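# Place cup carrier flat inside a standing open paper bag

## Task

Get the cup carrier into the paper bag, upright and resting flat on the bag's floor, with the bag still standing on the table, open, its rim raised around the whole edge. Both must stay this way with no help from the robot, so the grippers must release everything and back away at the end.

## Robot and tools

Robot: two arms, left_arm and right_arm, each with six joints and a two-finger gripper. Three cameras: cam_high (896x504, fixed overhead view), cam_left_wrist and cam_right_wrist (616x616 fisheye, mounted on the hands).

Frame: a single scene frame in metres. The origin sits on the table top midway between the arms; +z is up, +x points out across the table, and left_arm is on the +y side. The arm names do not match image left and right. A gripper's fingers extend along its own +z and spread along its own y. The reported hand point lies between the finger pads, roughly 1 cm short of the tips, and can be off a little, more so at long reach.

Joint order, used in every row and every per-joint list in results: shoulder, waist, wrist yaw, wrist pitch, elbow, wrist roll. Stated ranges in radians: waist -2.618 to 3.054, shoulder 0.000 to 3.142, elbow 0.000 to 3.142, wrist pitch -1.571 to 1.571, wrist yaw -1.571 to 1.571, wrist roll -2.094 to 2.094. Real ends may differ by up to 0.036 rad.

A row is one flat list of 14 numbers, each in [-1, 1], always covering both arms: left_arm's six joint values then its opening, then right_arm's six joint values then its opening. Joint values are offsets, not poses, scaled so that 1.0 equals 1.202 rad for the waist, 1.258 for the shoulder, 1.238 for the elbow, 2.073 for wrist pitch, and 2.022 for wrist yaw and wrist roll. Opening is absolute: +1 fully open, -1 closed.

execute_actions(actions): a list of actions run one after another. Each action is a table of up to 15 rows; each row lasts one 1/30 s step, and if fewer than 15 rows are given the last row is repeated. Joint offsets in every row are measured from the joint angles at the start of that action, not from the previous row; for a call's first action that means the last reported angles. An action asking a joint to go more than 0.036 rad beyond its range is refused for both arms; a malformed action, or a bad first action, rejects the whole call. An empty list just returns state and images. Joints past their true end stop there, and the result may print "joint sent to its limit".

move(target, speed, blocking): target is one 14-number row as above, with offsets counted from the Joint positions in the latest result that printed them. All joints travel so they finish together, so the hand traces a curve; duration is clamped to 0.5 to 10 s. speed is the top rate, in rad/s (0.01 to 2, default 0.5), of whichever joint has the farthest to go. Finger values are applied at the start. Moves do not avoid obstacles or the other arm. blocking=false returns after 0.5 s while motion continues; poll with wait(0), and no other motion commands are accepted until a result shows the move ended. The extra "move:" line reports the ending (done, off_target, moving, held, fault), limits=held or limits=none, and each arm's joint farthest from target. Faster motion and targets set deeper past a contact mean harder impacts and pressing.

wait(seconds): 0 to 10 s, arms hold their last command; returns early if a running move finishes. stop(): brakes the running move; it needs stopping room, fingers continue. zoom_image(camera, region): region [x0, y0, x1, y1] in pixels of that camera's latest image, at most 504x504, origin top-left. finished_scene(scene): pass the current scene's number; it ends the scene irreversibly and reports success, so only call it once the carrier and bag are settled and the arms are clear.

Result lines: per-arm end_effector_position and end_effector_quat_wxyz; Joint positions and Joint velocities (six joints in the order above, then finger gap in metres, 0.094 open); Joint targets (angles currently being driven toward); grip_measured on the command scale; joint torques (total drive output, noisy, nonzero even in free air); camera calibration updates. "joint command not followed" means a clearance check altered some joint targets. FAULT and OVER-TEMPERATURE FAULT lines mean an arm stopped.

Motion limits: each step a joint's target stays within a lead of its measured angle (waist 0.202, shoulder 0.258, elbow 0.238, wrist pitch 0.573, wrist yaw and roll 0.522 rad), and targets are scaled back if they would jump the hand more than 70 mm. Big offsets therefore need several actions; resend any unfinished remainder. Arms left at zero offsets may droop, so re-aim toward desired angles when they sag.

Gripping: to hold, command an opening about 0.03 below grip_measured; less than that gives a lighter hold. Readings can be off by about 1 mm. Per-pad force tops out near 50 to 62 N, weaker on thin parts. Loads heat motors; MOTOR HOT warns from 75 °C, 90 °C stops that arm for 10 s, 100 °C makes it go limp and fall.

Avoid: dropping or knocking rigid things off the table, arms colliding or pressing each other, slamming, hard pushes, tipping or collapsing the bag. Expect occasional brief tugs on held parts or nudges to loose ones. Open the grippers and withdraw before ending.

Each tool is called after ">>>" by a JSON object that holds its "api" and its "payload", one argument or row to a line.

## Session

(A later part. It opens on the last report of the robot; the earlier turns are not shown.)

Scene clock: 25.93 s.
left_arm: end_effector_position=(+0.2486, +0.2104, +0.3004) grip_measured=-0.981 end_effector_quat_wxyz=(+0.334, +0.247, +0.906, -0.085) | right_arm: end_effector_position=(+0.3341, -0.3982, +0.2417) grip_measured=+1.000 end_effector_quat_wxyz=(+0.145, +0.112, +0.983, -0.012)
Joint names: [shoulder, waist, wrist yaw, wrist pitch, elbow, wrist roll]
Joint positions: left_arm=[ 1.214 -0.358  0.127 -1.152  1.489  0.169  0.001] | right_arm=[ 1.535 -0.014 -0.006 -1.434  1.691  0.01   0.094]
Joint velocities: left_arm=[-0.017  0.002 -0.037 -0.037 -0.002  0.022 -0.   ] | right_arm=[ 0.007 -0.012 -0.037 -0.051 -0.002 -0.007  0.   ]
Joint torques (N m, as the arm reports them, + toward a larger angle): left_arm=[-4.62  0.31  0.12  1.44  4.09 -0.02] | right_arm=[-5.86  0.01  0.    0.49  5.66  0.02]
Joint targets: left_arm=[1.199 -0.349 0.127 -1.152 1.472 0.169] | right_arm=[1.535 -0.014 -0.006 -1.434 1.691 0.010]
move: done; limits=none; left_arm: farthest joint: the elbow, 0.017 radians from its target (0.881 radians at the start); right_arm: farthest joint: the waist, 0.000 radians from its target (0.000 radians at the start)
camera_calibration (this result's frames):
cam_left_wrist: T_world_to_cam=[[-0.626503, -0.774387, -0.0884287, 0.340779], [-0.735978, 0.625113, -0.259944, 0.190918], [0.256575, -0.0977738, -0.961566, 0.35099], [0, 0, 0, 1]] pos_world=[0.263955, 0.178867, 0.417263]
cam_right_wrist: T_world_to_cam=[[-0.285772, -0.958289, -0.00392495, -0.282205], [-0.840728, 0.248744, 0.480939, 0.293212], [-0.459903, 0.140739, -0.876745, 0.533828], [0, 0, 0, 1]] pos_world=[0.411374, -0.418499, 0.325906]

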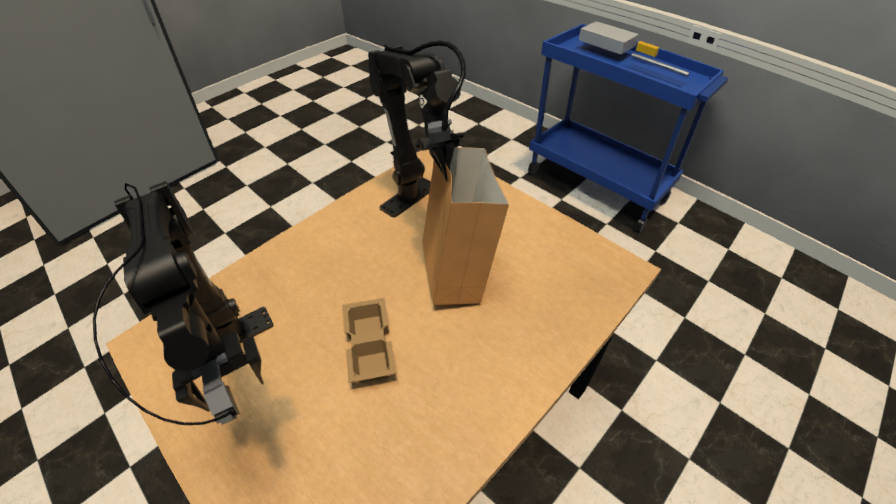

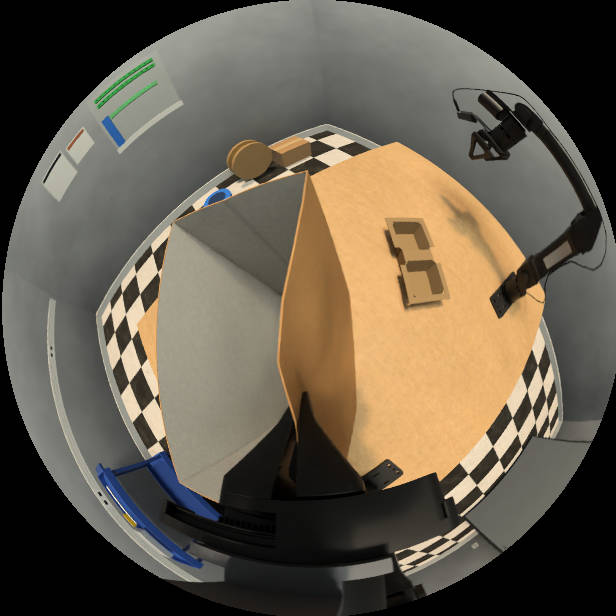

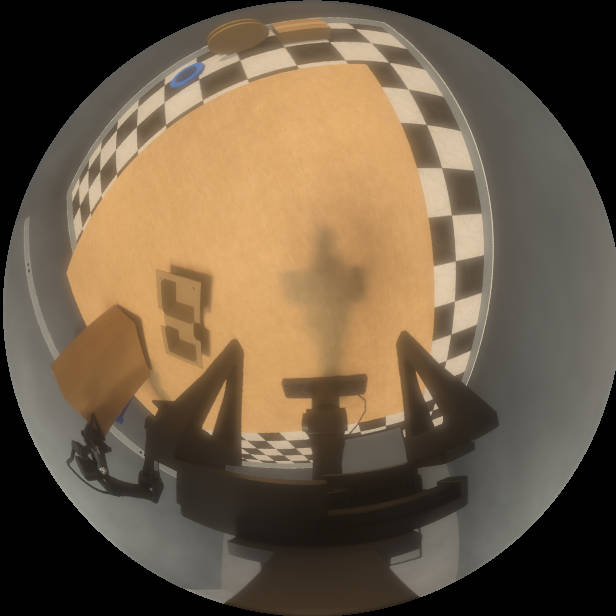

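>>> {"api": "move", "payload": {
  "target": [0,0,0,0.012,-0.035,0,-1, 0,0,0,0,0,0,1],
  "speed": 0.08
}}

>>> {"api": "move", "payload": {
  "target": [0,0,0,0,0,0,-0.4, 0,0,0,0,0,0,1]
}}

>>> {"api": "move", "payload": {
  "target": [0,0,0,0,0.22,0,-0.4, 0,0,0,0,0,0,1],
  "speed": 0.4
}}

Scene clock: 27.57 s.
left_arm: end_effector_position=(+0.2503, +0.2098, +0.2927) grip_measured=-0.981 end_effector_quat_wxyz=(+0.330, +0.247, +0.907, -0.085) | right_arm: end_effector_position=(+0.3341, -0.3982, +0.2417) grip_measured=+1.000 end_effector_quat_wxyz=(+0.145, +0.112, +0.983, -0.012)
Joint names: [shoulder, waist, wrist yaw, wrist pitch, elbow, wrist roll]
Joint positions: left_arm=[ 1.214 -0.358  0.127 -1.133  1.461  0.169  0.001] | right_arm=[ 1.535 -0.014 -0.006 -1.434  1.691  0.01   0.094]
Joint velocities: left_arm=[ 0.002 -0.007 -0.066  0.037  0.002  0.037  0.   ] | right_arm=[ 0.007 -0.017 -0.051  0.007 -0.017  0.066  0.   ]
Joint torques (N m, as the arm reports them, + toward a larger angle): left_arm=[-3.56  0.1   0.03  1.45  4.25  0.  ] | right_arm=[-5.88  0.01  0.    0.49  5.65  0.02]
Joint targets: left_arm=[1.214 -0.358 0.127 -1.127 1.446 0.169] | right_arm=[1.535 -0.014 -0.006 -1.434 1.691 0.010]
move: done; limits=none; left_arm: farthest joint: the elbow, 0.015 radians from its target (0.044 radians at the start); right_arm: farthest joint: the waist, 0.000 radians from its target (0.000 radians at the start)
camera_calibration (this result's frames):
cam_left_wrist: T_world_to_cam=[[-0.627227, -0.774148, -0.0853337, 0.339946], [-0.738111, 0.625816, -0.252083, 0.188585], [0.248553, -0.0951275, -0.963936, 0.345327], [0, 0, 0, 1]] pos_world=[0.266588, 0.177999, 0.409421]
cam_right_wrist: T_world_to_cam=[[-0.285772, -0.958289, -0.00392495, -0.282205], [-0.840728, 0.248744, 0.480939, 0.293212], [-0.459903, 0.140739, -0.876745, 0.533828], [0, 0, 0, 1]] pos_world=[0.411374, -0.418499, 0.325906]

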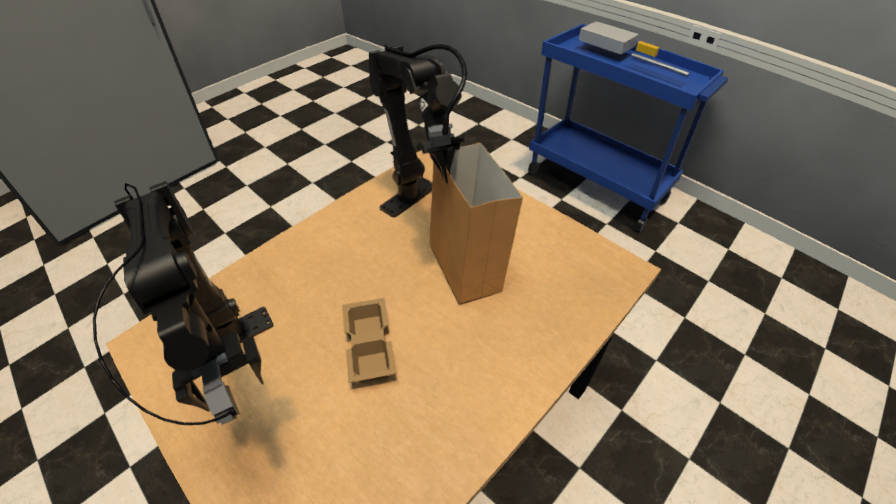

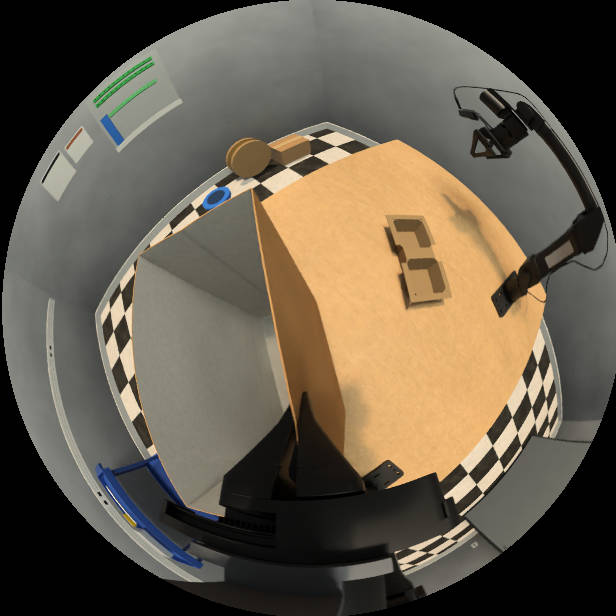

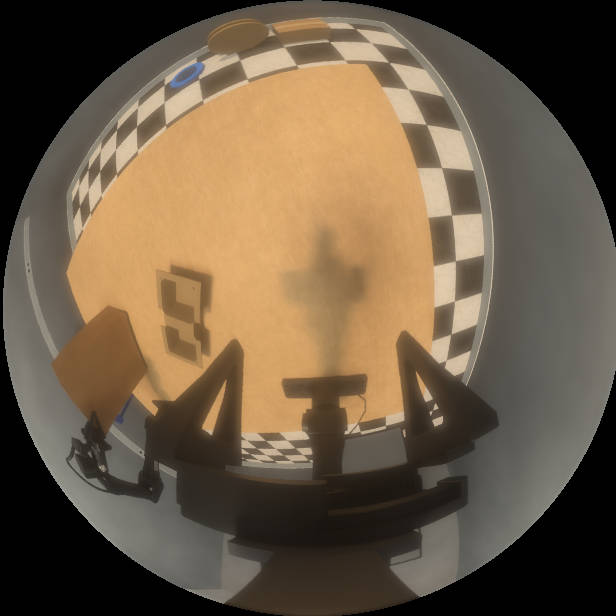

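Scene clock: 28.07 s.
left_arm: end_effector_position=(+0.2503, +0.2098, +0.2927) grip_measured=-0.403 end_effector_quat_wxyz=(+0.330, +0.247, +0.907, -0.085) | right_arm: end_effector_position=(+0.3341, -0.3982, +0.2417) grip_measured=+1.000 end_effector_quat_wxyz=(+0.145, +0.112, +0.983, -0.012)
Joint names: [shoulder, waist, wrist yaw, wrist pitch, elbow, wrist roll]
Joint positions: left_arm=[ 1.214 -0.358  0.127 -1.133  1.461  0.169  0.028] | right_arm=[ 1.535 -0.014 -0.006 -1.434  1.691  0.01   0.094]
Joint velocities: left_arm=[-0.017 -0.007 -0.066  0.037  0.007 -0.022  0.001] | right_arm=[-0.007 -0.002 -0.007 -0.051  0.022  0.022  0.   ]
Joint torques (N m, as the arm reports them, + toward a larger angle): left_arm=[-3.51  0.24  0.12  1.42  5.4   0.02] | right_arm=[-5.87  0.    0.    0.49  5.65  0.03]
Joint targets: left_arm=[1.214 -0.358 0.127 -1.133 1.461 0.169] | right_arm=[1.535 -0.014 -0.006 -1.434 1.691 0.010]
move: done; limits=none; left_arm: farthest joint: the waist, 0.000 radians from its target (0.000 radians at the start); right_arm: farthest joint: the waist, 0.000 radians from its target (0.000 radians at the start)
camera_calibration (this result's frames):
cam_left_wrist: T_world_to_cam=[[-0.627227, -0.774148, -0.0853337, 0.339946], [-0.738111, 0.625816, -0.252083, 0.188585], [0.248553, -0.0951275, -0.963936, 0.345327], [0, 0, 0, 1]] pos_world=[0.266588, 0.177999, 0.409421]
cam_right_wrist: T_world_to_cam=[[-0.285772, -0.958289, -0.00392495, -0.282205], [-0.840728, 0.248744, 0.480939, 0.293212], [-0.459903, 0.140739, -0.876745, 0.533828], [0, 0, 0, 1]] pos_world=[0.411374, -0.418499, 0.325906]

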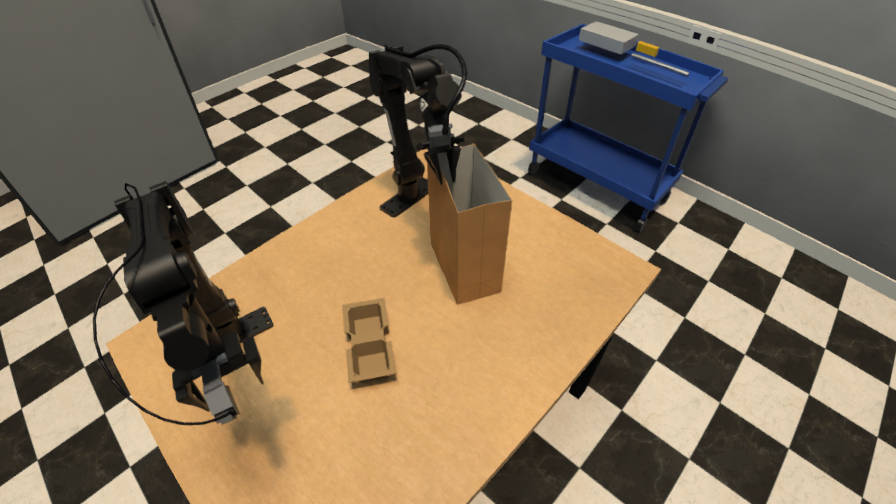

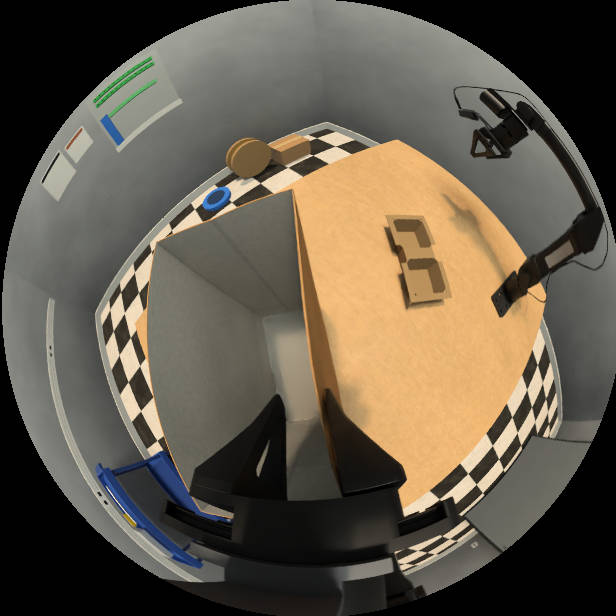

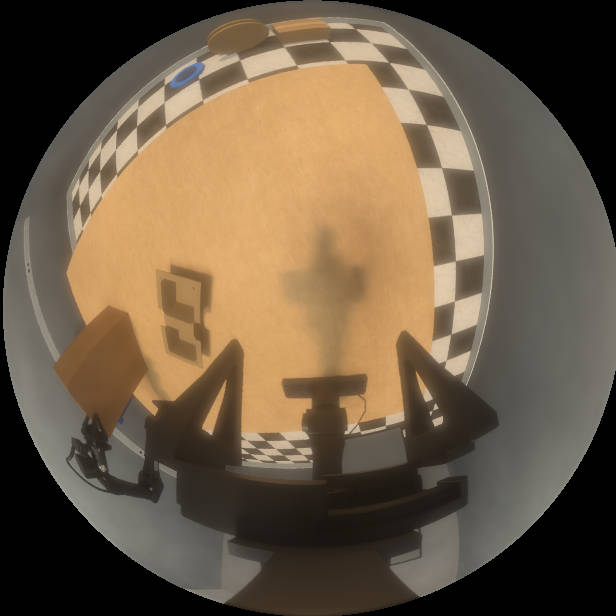

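Scene clock: 29.10 s.
left_arm: end_effector_position=(+0.2576, +0.2074, +0.3932) grip_measured=-0.403 end_effector_quat_wxyz=(+0.452, +0.242, +0.854, -0.091) | right_arm: end_effector_position=(+0.3341, -0.3982, +0.2417) grip_measured=+1.000 end_effector_quat_wxyz=(+0.145, +0.112, +0.983, -0.012)
Joint names: [shoulder, waist, wrist yaw, wrist pitch, elbow, wrist roll]
Joint positions: left_arm=[ 1.214 -0.358  0.127 -1.122  1.717  0.169  0.028] | right_arm=[ 1.535 -0.014 -0.006 -1.434  1.691  0.01   0.094]
Joint velocities: left_arm=[-0.017 -0.002 -0.037 -0.007 -0.007 -0.007 -0.   ] | right_arm=[-0.007 -0.022 -0.066 -0.007 -0.007  0.066  0.   ]
Joint torques (N m, as the arm reports them, + toward a larger angle): left_arm=[-2.73  0.02  0.04  1.61  6.16  0.01] | right_arm=[-5.87  0.01  0.    0.48  5.65  0.01]
Joint targets: left_arm=[1.214 -0.358 0.127 -1.132 1.733 0.169] | right_arm=[1.535 -0.014 -0.006 -1.434 1.691 0.010]
move: done; limits=none; left_arm: farthest joint: the elbow, 0.016 radians from its target (0.272 radians at the start); right_arm: farthest joint: the waist, 0.000 radians from its target (0.000 radians at the start)
camera_calibration (this result's frames):
cam_left_wrist: T_world_to_cam=[[-0.594084, -0.785081, -0.175248, 0.380332], [-0.645098, 0.595133, -0.479234, 0.292561], [0.480533, -0.171653, -0.860014, 0.355357], [0, 0, 0, 1]] pos_world=[0.243919, 0.185477, 0.512469]
cam_right_wrist: T_world_to_cam=[[-0.285772, -0.958289, -0.00392495, -0.282205], [-0.840728, 0.248744, 0.480939, 0.293212], [-0.459903, 0.140739, -0.876745, 0.533828], [0, 0, 0, 1]] pos_world=[0.411374, -0.418499, 0.325906]

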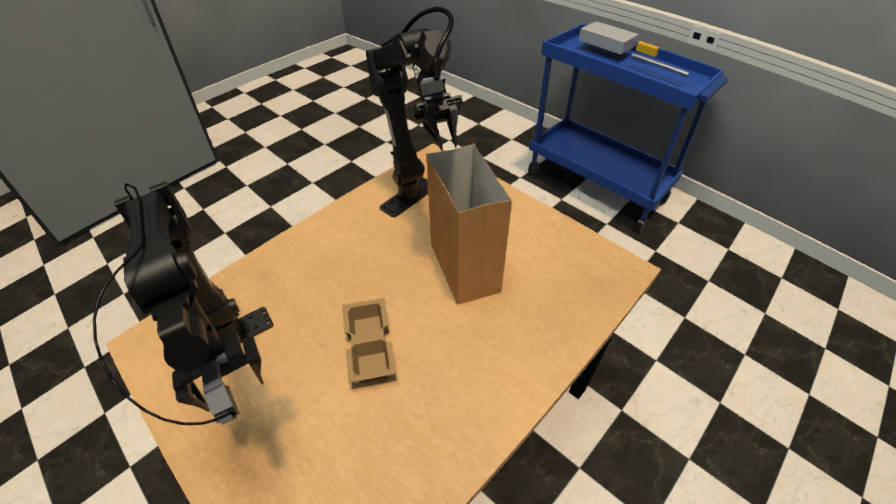

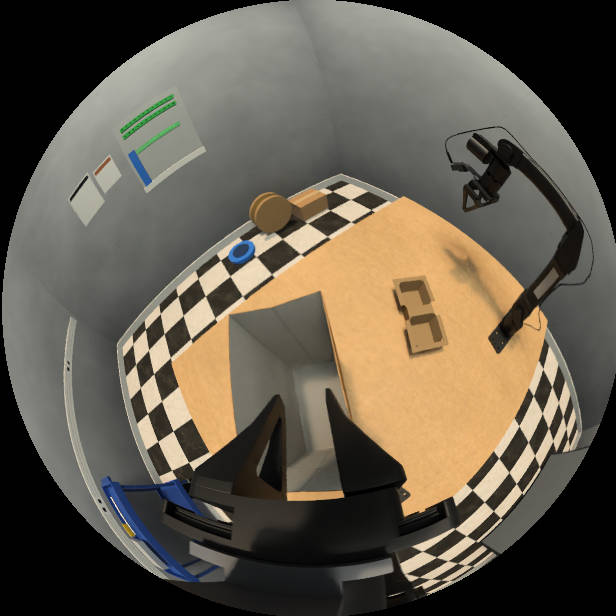

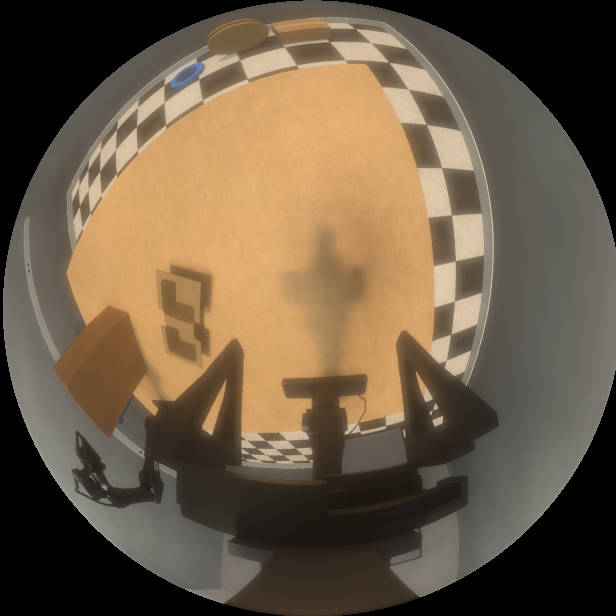

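>>> {"api": "move", "payload": {
  "target": [0,-0.56,-0.128,0,0,-0.269,1, 0,0,0,0,0,0,1],
  "speed": 0.9
}}

>>> {"api": "move", "payload": {
  "target": [0.915,0,0,-0.004,0.45,0,1, 0,0,0,0,0,0,1],
  "speed": 0.9
}}

Scene clock: 33.33 s.
left_arm: end_effector_position=(+0.1586, +0.0766, +0.3934) grip_measured=+1.000 end_effector_quat_wxyz=(+0.391, +0.243, +0.854, -0.244) | right_arm: end_effector_position=(+0.3341, -0.3982, +0.2417) grip_measured=+1.000 end_effector_quat_wxyz=(+0.145, +0.112, +0.983, -0.012)
Joint names: [shoulder, waist, wrist yaw, wrist pitch, elbow, wrist roll]
Joint positions: left_arm=[ 1.214 -1.024 -0.123 -1.121  1.717 -0.368  0.094] | right_arm=[ 1.535 -0.014 -0.006 -1.434  1.691  0.01   0.094]
Joint velocities: left_arm=[ 0.002 -0.007 -0.007 -0.051  0.002 -0.007  0.   ] | right_arm=[ 0.027 -0.002 -0.037 -0.007 -0.012 -0.051  0.   ]
Joint torques (N m, as the arm reports them, + toward a larger angle): left_arm=[-2.73 -0.42 -0.04  1.66  5.03 -0.09] | right_arm=[-5.86  0.01  0.    0.49  5.66  0.02]
Joint targets: left_arm=[1.214 -1.031 -0.131 -1.122 1.717 -0.375] | right_arm=[1.535 -0.014 -0.006 -1.434 1.691 0.010]
move: done; limits=none; left_arm: farthest joint: the wrist yaw, 0.009 radians from its target (0.259 radians at the start); right_arm: farthest joint: the waist, 0.000 radians from its target (0.000 radians at the start)
camera_calibration (this result's frames):
cam_left_wrist: T_world_to_cam=[[-0.711871, -0.692576, 0.116526, 0.115734], [-0.64408, 0.57765, -0.501479, 0.316534], [0.280001, -0.432041, -0.857286, 0.431322], [0, 0, 0, 1]] pos_world=[0.165491, 0.0836577, 0.515016]
cam_right_wrist: T_world_to_cam=[[-0.285772, -0.958289, -0.00392495, -0.282205], [-0.840728, 0.248744, 0.480939, 0.293212], [-0.459903, 0.140739, -0.876745, 0.533828], [0, 0, 0, 1]] pos_world=[0.411374, -0.418499, 0.325906]

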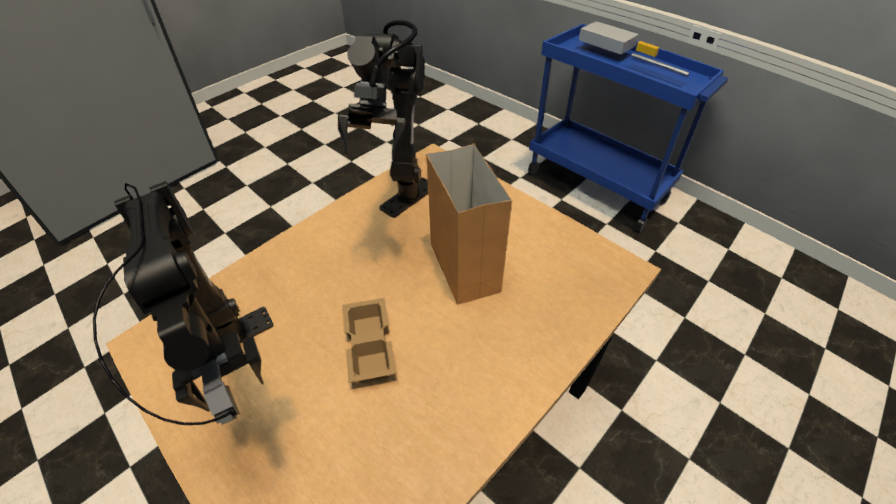

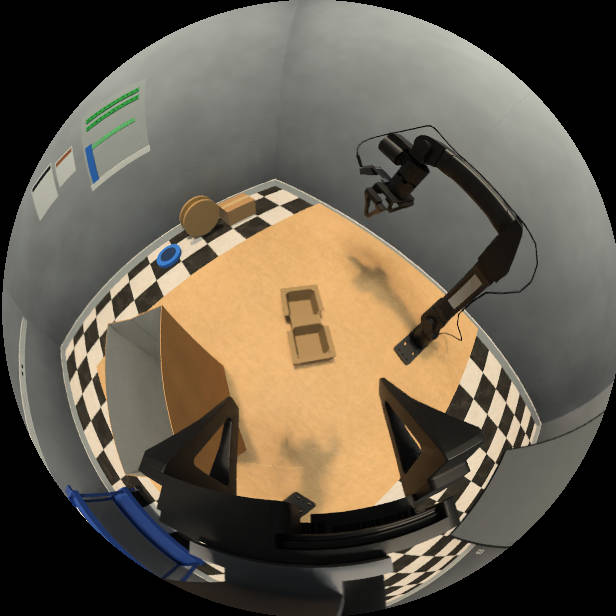

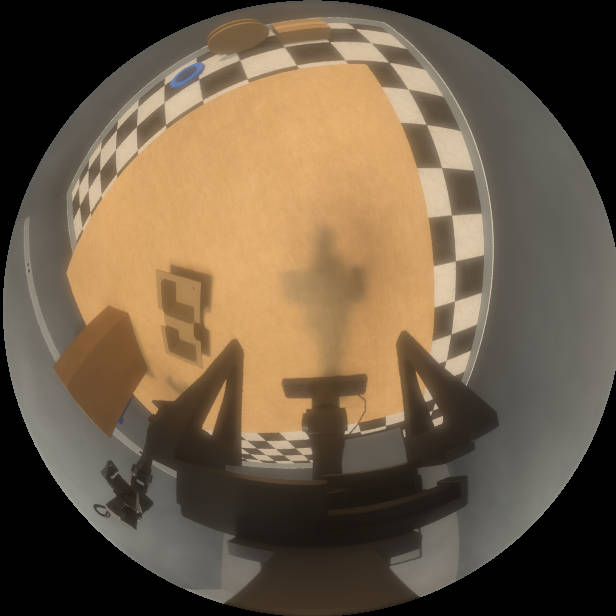

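Scene clock: 35.33 s.
left_arm: end_effector_position=(+0.2824, -0.1100, +0.0946) grip_measured=+1.000 end_effector_quat_wxyz=(+0.161, +0.290, +0.942, -0.052) | right_arm: end_effector_position=(+0.3341, -0.3982, +0.2417) grip_measured=+1.000 end_effector_quat_wxyz=(+0.145, +0.112, +0.983, -0.012)
Joint names: [shoulder, waist, wrist yaw, wrist pitch, elbow, wrist roll]
Joint positions: left_arm=[ 2.38  -1.024 -0.123 -1.125  2.253 -0.368  0.094] | right_arm=[ 1.535 -0.014 -0.006 -1.434  1.691  0.01   0.094]
Joint velocities: left_arm=[ 0.002 -0.002 -0.007 -0.051  0.002  0.051  0.   ] | right_arm=[-0.007 -0.012 -0.081  0.051 -0.012  0.051  0.   ]
Joint torques (N m, as the arm reports them, + toward a larger angle): left_arm=[-15.77   0.08  -0.1    0.78   7.25   0.02] | right_arm=[-5.86  0.    0.    0.49  5.66  0.02]
Joint targets: left_arm=[2.365 -1.024 -0.123 -1.129 2.274 -0.368] | right_arm=[1.535 -0.014 -0.006 -1.434 1.691 0.010]
move: off_target (left_arm); limits=none; left_arm: farthest joint: the elbow, 0.021 radians from its target (0.557 radians at the start); right_arm: farthest joint: the waist, 0.000 radians from its target (0.000 radians at the start)
camera_calibration (this result's frames):
cam_left_wrist: T_world_to_cam=[[-0.693438, -0.720362, -0.0148882, 0.113593], [-0.718334, 0.689583, 0.0920468, 0.331406], [-0.0560404, 0.0745234, -0.995643, 0.223627], [0, 0, 0, 1]] pos_world=[0.329362, -0.16337, 0.19384]
cam_right_wrist: T_world_to_cam=[[-0.285772, -0.958289, -0.00392495, -0.282205], [-0.840728, 0.248744, 0.480939, 0.293212], [-0.459903, 0.140739, -0.876745, 0.533828], [0, 0, 0, 1]] pos_world=[0.411374, -0.418499, 0.325906]

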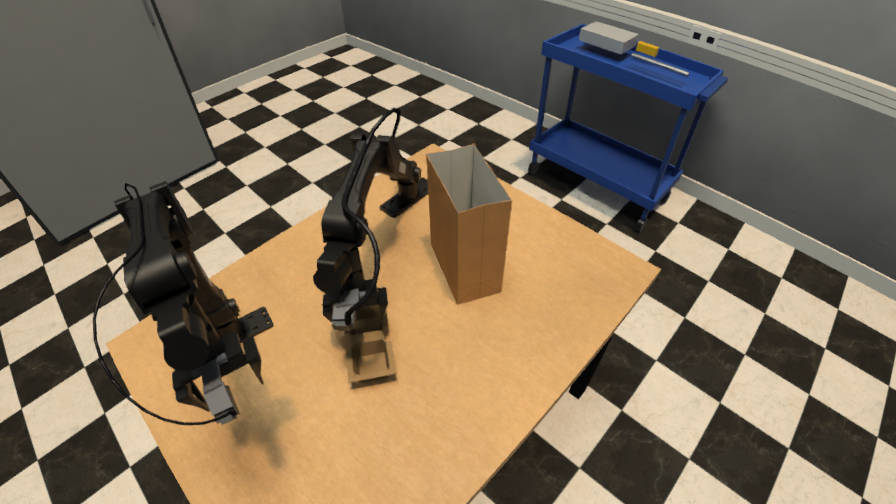

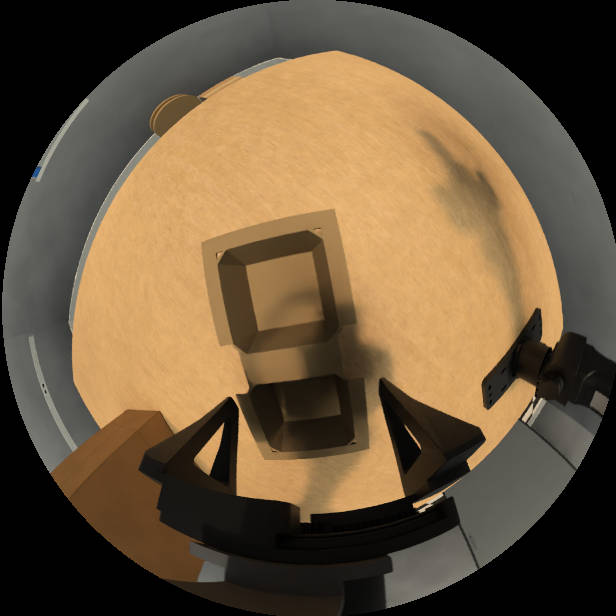

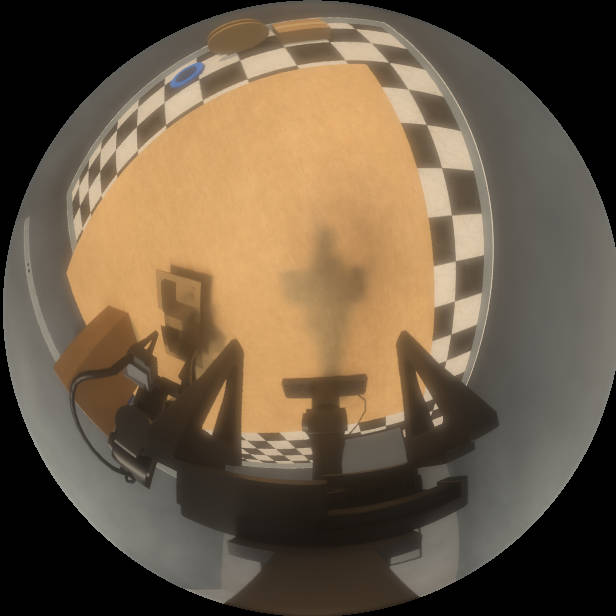

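>>> {"api": "move", "payload": {
  "target": [0.03,0.026,0,0.056,-0.06,0,1, 0,0,0,0,0,0,1],
  "speed": 0.2
}}

Scene clock: 37.97 s.
left_arm: end_effector_position=(+0.3000, -0.1099, +0.0657) grip_measured=+1.000 end_effector_quat_wxyz=(+0.167, +0.277, +0.945, -0.054) | right_arm: end_effector_position=(+0.3341, -0.3982, +0.2417) grip_measured=+1.000 end_effector_quat_wxyz=(+0.145, +0.112, +0.983, -0.012)
Joint names: [shoulder, waist, wrist yaw, wrist pitch, elbow, wrist roll]
Joint positions: left_arm=[ 2.412 -0.998 -0.123 -1.017  2.19  -0.368  0.094] | right_arm=[ 1.535 -0.014 -0.006 -1.434  1.691  0.01   0.094]
Joint velocities: left_arm=[-0.002 -0.012  0.007 -0.037  0.002 -0.037  0.   ] | right_arm=[-0.002 -0.007 -0.007  0.095 -0.012  0.037  0.   ]
Joint torques (N m, as the arm reports them, + toward a larger angle): left_arm=[-14.37   0.28  -0.04   0.89   4.93   0.01] | right_arm=[-5.85  0.01  0.    0.49  5.65  0.02]
Joint targets: left_arm=[2.417 -0.993 -0.123 -1.009 2.179 -0.368] | right_arm=[1.535 -0.014 -0.006 -1.434 1.691 0.010]
move: done; limits=none; left_arm: farthest joint: the elbow, 0.011 radians from its target (0.074 radians at the start); right_arm: farthest joint: the waist, 0.000 radians from its target (0.000 radians at the start)
camera_calibration (this result's frames):
cam_left_wrist: T_world_to_cam=[[-0.673851, -0.738771, -0.0119074, 0.117281], [-0.737163, 0.671117, 0.0786936, 0.351141], [-0.0501453, 0.0618055, -0.996828, 0.19269], [0, 0, 0, 1]] pos_world=[0.34754, -0.160922, 0.165842]
cam_right_wrist: T_world_to_cam=[[-0.285772, -0.958289, -0.00392495, -0.282205], [-0.840728, 0.248744, 0.480939, 0.293212], [-0.459903, 0.140739, -0.876745, 0.533828], [0, 0, 0, 1]] pos_world=[0.411374, -0.418499, 0.325906]

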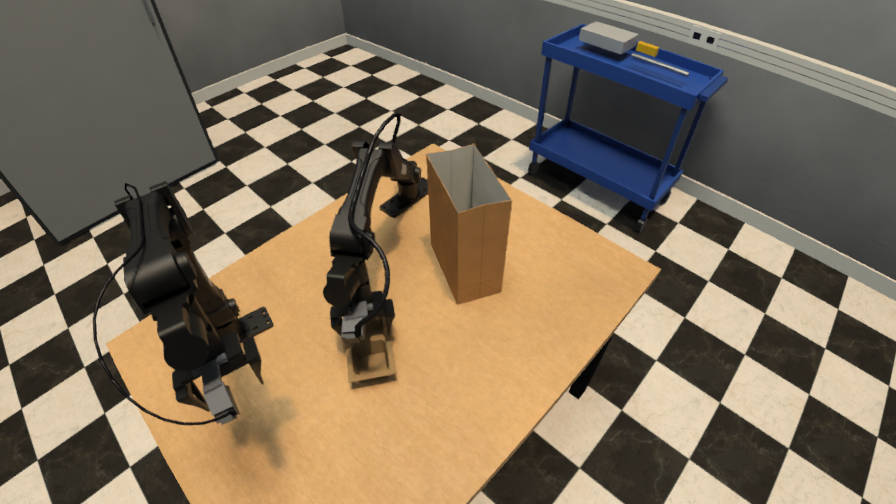

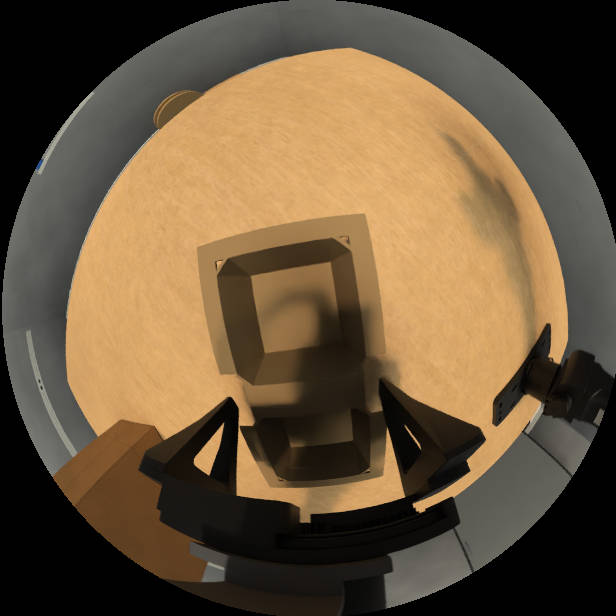

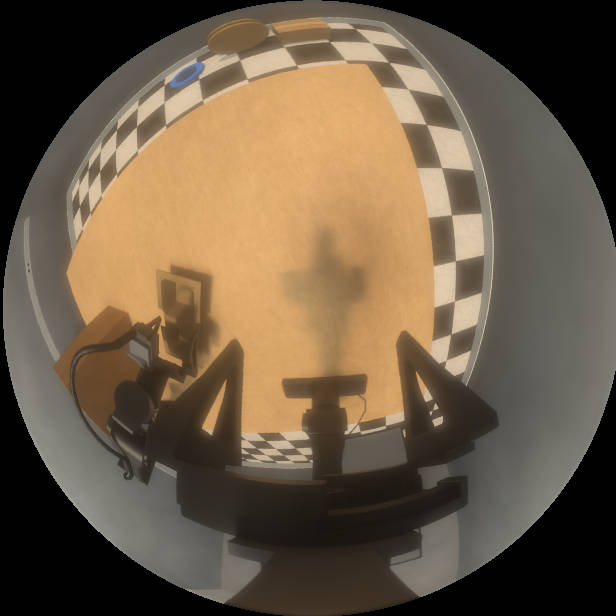

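>>> {"api": "move", "payload": {
  "target": [0.038,-0.003,0,0.045,-0.043,0,1, 0,0,0,0,0,0,1],
  "speed": 0.15
}}

>>> {"api": "zoom_image", "payload": {
  "camera": "cam_left_wrist",
  "region": [150, 200, 470, 520]
}}

Scene clock: 39.77 s.
left_arm: end_effector_position=(+0.3044, -0.1161, +0.0379) grip_measured=+1.000 end_effector_quat_wxyz=(+0.170, +0.276, +0.944, -0.055) | right_arm: end_effector_position=(+0.3341, -0.3982, +0.2417) grip_measured=+1.000 end_effector_quat_wxyz=(+0.145, +0.112, +0.983, -0.012)
Joint names: [shoulder, waist, wrist yaw, wrist pitch, elbow, wrist roll]
Joint positions: left_arm=[ 2.451 -0.998 -0.123 -0.931  2.149 -0.368  0.094] | right_arm=[ 1.535 -0.014 -0.006 -1.434  1.691  0.01   0.094]
Joint velocities: left_arm=[ 0.002 -0.017  0.022  0.007 -0.002 -0.007  0.   ] | right_arm=[ 0.002  0.007  0.007  0.007  0.002 -0.037  0.   ]
Joint torques (N m, as the arm reports them, + toward a larger angle): left_arm=[-14.55  -0.03  -0.02   0.87   4.83   0.01] | right_arm=[-5.87  0.01  0.    0.49  5.65  0.02]
Joint targets: left_arm=[2.459 -1.001 -0.123 -0.923 2.136 -0.368] | right_arm=[1.535 -0.014 -0.006 -1.434 1.691 0.010]
move: done; limits=none; left_arm: farthest joint: the elbow, 0.012 radians from its target (0.053 radians at the start); right_arm: farthest joint: the waist, 0.000 radians from its target (0.000 radians at the start)
camera_calibration (this result's frames):
cam_left_wrist: T_world_to_cam=[[-0.67372, -0.738903, -0.0110989, 0.115273], [-0.737503, 0.671341, 0.0734182, 0.361093], [-0.0467979, 0.0576488, -0.997239, 0.164105], [0, 0, 0, 1]] pos_world=[0.351649, -0.166701, 0.138421]
cam_right_wrist: T_world_to_cam=[[-0.285772, -0.958289, -0.00392495, -0.282205], [-0.840728, 0.248744, 0.480939, 0.293212], [-0.459903, 0.140739, -0.876745, 0.533828], [0, 0, 0, 1]] pos_world=[0.411374, -0.418499, 0.325906]

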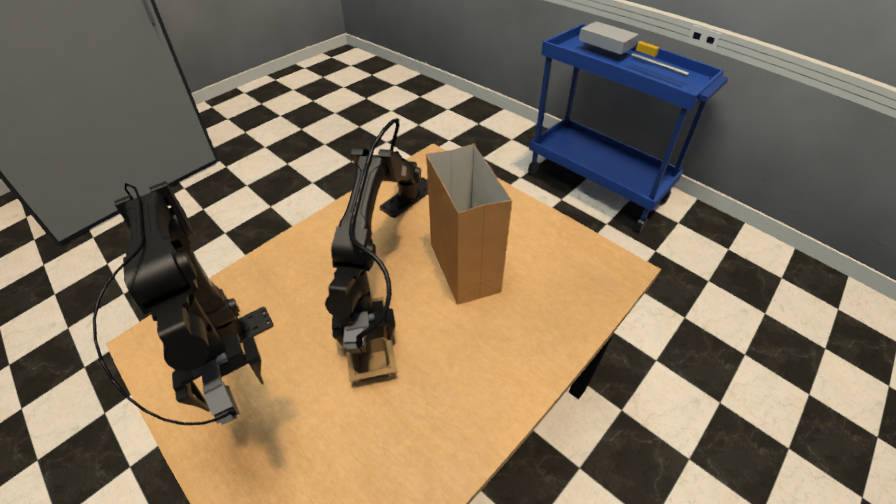

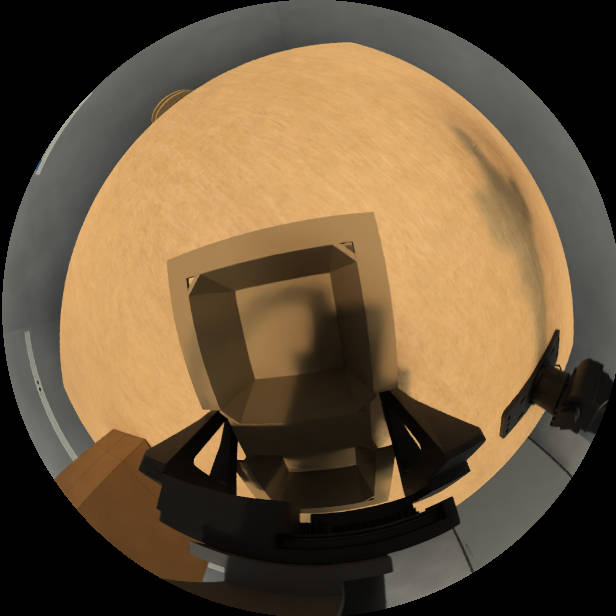

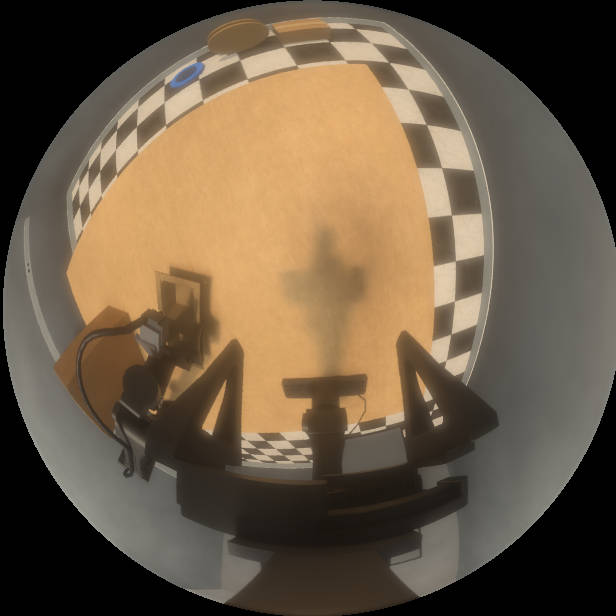

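Region (150, 200, 470, 520) of cam_left_wrist's 616x616 image, scaled by 1.575, with more detail than that image has.

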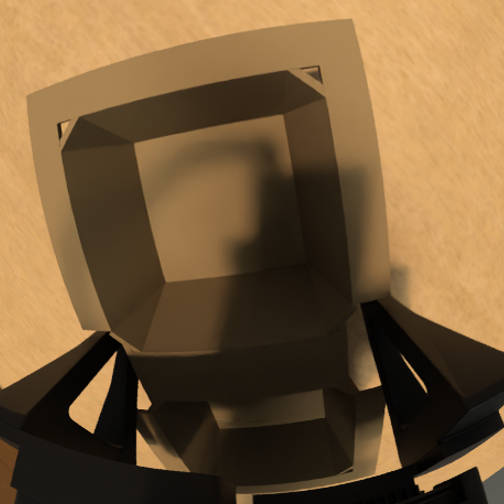

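The fingers are inside the notch, so I'm closing them now.

>>> {"api": "move", "payload": {
  "target": [0,0,0,0,0,0,0.6, 0,0,0,0,0,0,1]
}}

Scene clock: 40.67 s.
left_arm: end_effector_position=(+0.3044, -0.1163, +0.0379) grip_measured=+0.606 end_effector_quat_wxyz=(+0.170, +0.276, +0.944, -0.056) | right_arm: end_effector_position=(+0.3341, -0.3982, +0.2417) grip_measured=+1.000 end_effector_quat_wxyz=(+0.145, +0.112, +0.983, -0.012)
Joint names: [shoulder, waist, wrist yaw, wrist pitch, elbow, wrist roll]
Joint positions: left_arm=[ 2.451 -0.998 -0.123 -0.93   2.149 -0.368  0.075] | right_arm=[ 1.535 -0.014 -0.006 -1.434  1.691  0.01   0.094]
Joint velocities: left_arm=[ 0.002  0.002  0.051 -0.037  0.002  0.037  0.001] | right_arm=[ 0.002  0.017 -0.007 -0.022 -0.007 -0.007  0.   ]
Joint torques (N m, as the arm reports them, + toward a larger angle): left_arm=[-15.    -0.12  -0.01   0.82   5.58  -0.05] | right_arm=[-5.86  0.01  0.    0.49  5.65  0.01]
Joint targets: left_arm=[2.451 -0.998 -0.123 -0.931 2.149 -0.368] | right_arm=[1.535 -0.014 -0.006 -1.434 1.691 0.010]
move: done; limits=none; left_arm: farthest joint: the wrist pitch, 0.001 radians from its target (0.000 radians at the start); right_arm: farthest joint: the waist, 0.000 radians from its target (0.000 radians at the start)
camera_calibration (this result's frames):
cam_left_wrist: T_world_to_cam=[[-0.673814, -0.738824, -0.0106647, 0.115209], [-0.737413, 0.671472, 0.0731252, 0.361165], [-0.0468656, 0.0571371, -0.997266, 0.164097], [0, 0, 0, 1]] pos_world=[0.351648, -0.166769, 0.138467]
cam_right_wrist: T_world_to_cam=[[-0.285772, -0.958289, -0.00392495, -0.282205], [-0.840728, 0.248744, 0.480939, 0.293212], [-0.459903, 0.140739, -0.876745, 0.533828], [0, 0, 0, 1]] pos_world=[0.411374, -0.418499, 0.325906]

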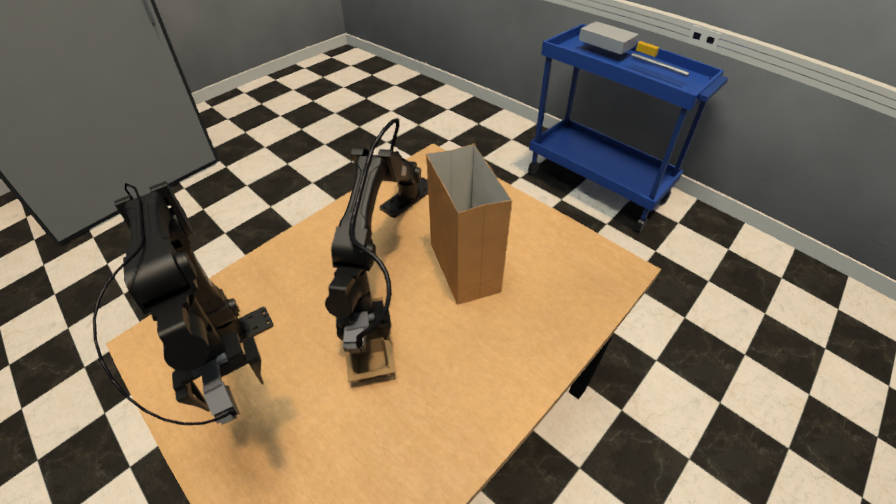

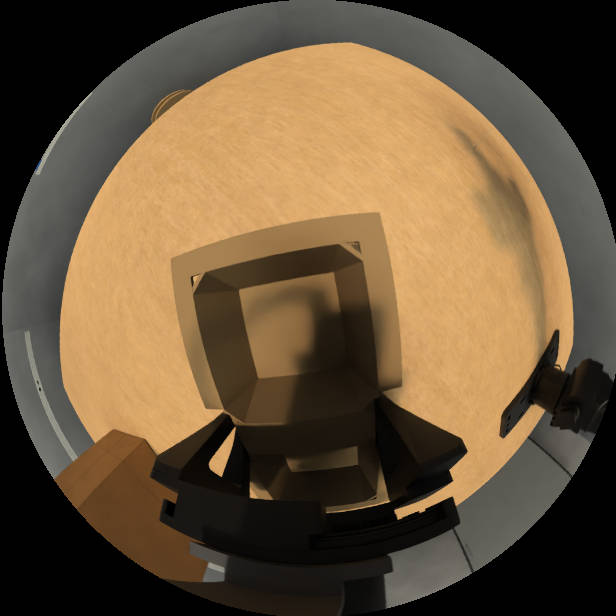

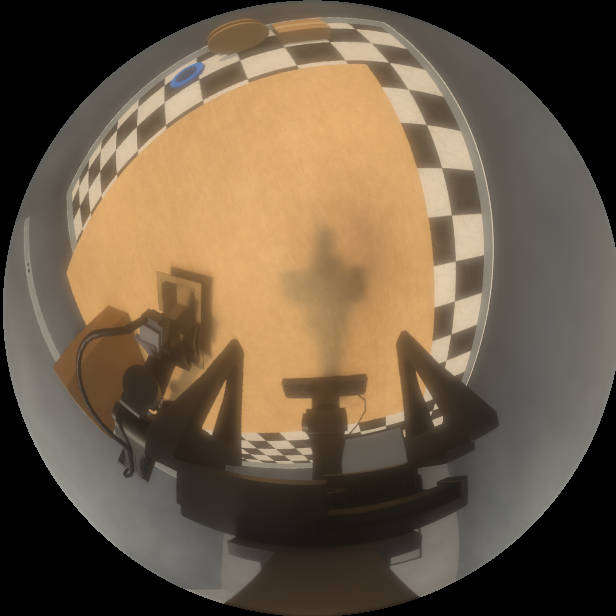

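>>> {"api": "move", "payload": {
  "target": [0,0,0,0,0,0,0.53, 0,0,0,0,0,0,1]
}}

Scene clock: 41.53 s.
left_arm: end_effector_position=(+0.3044, -0.1163, +0.0379) grip_measured=+0.578 end_effector_quat_wxyz=(+0.170, +0.276, +0.944, -0.056) | right_arm: end_effector_position=(+0.3341, -0.3982, +0.2417) grip_measured=+1.000 end_effector_quat_wxyz=(+0.145, +0.112, +0.983, -0.012)
Joint names: [shoulder, waist, wrist yaw, wrist pitch, elbow, wrist roll]
Joint positions: left_arm=[ 2.451 -0.998 -0.123 -0.93   2.149 -0.368  0.074] | right_arm=[ 1.535 -0.014 -0.006 -1.434  1.691  0.01   0.094]
Joint velocities: left_arm=[ 0.017 -0.002 -0.007  0.007 -0.007 -0.037  0.   ] | right_arm=[-0.017 -0.002 -0.022 -0.022 -0.002  0.022  0.   ]
Joint torques (N m, as the arm reports them, + toward a larger angle): left_arm=[-15.18   0.05  -0.01   0.86   5.76  -0.01] | right_arm=[-5.86  0.    0.    0.49  5.66  0.02]
Joint targets: left_arm=[2.451 -0.998 -0.123 -0.930 2.149 -0.368] | right_arm=[1.535 -0.014 -0.006 -1.434 1.691 0.010]
move: done; limits=none; left_arm: farthest joint: the waist, 0.000 radians from its target (0.000 radians at the start); right_arm: farthest joint: the waist, 0.000 radians from its target (0.000 radians at the start)
camera_calibration (this result's frames):
cam_left_wrist: T_world_to_cam=[[-0.673814, -0.738824, -0.0106647, 0.115209], [-0.737413, 0.671472, 0.0731252, 0.361165], [-0.0468656, 0.0571371, -0.997266, 0.164097], [0, 0, 0, 1]] pos_world=[0.351648, -0.166769, 0.138467]
cam_right_wrist: T_world_to_cam=[[-0.285772, -0.958289, -0.00392495, -0.282205], [-0.840728, 0.248744, 0.480939, 0.293212], [-0.459903, 0.140739, -0.876745, 0.533828], [0, 0, 0, 1]] pos_world=[0.411374, -0.418499, 0.325906]

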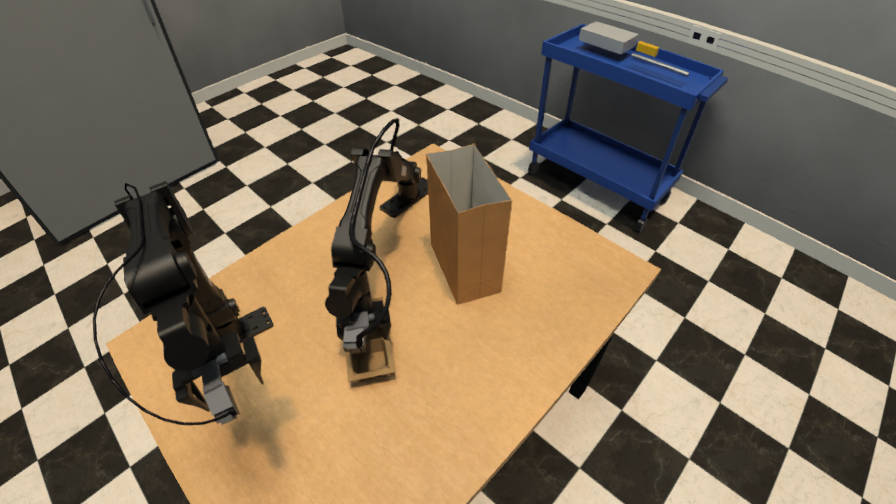

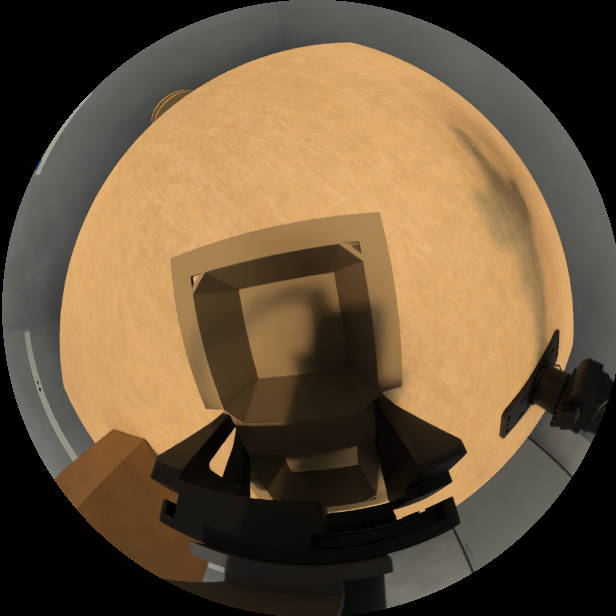

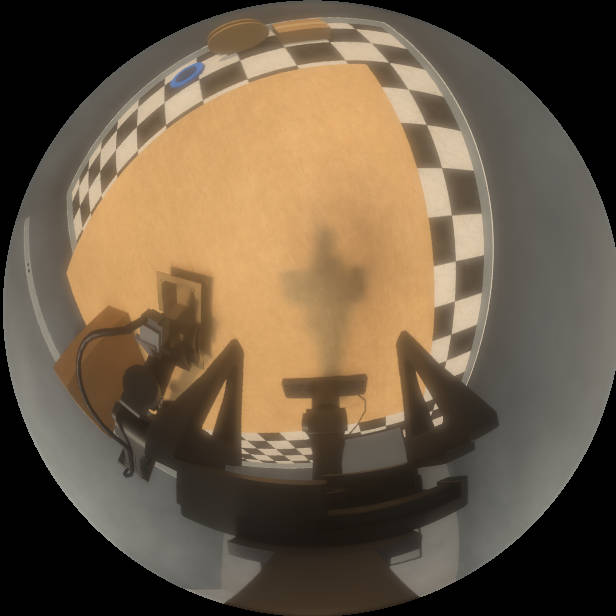

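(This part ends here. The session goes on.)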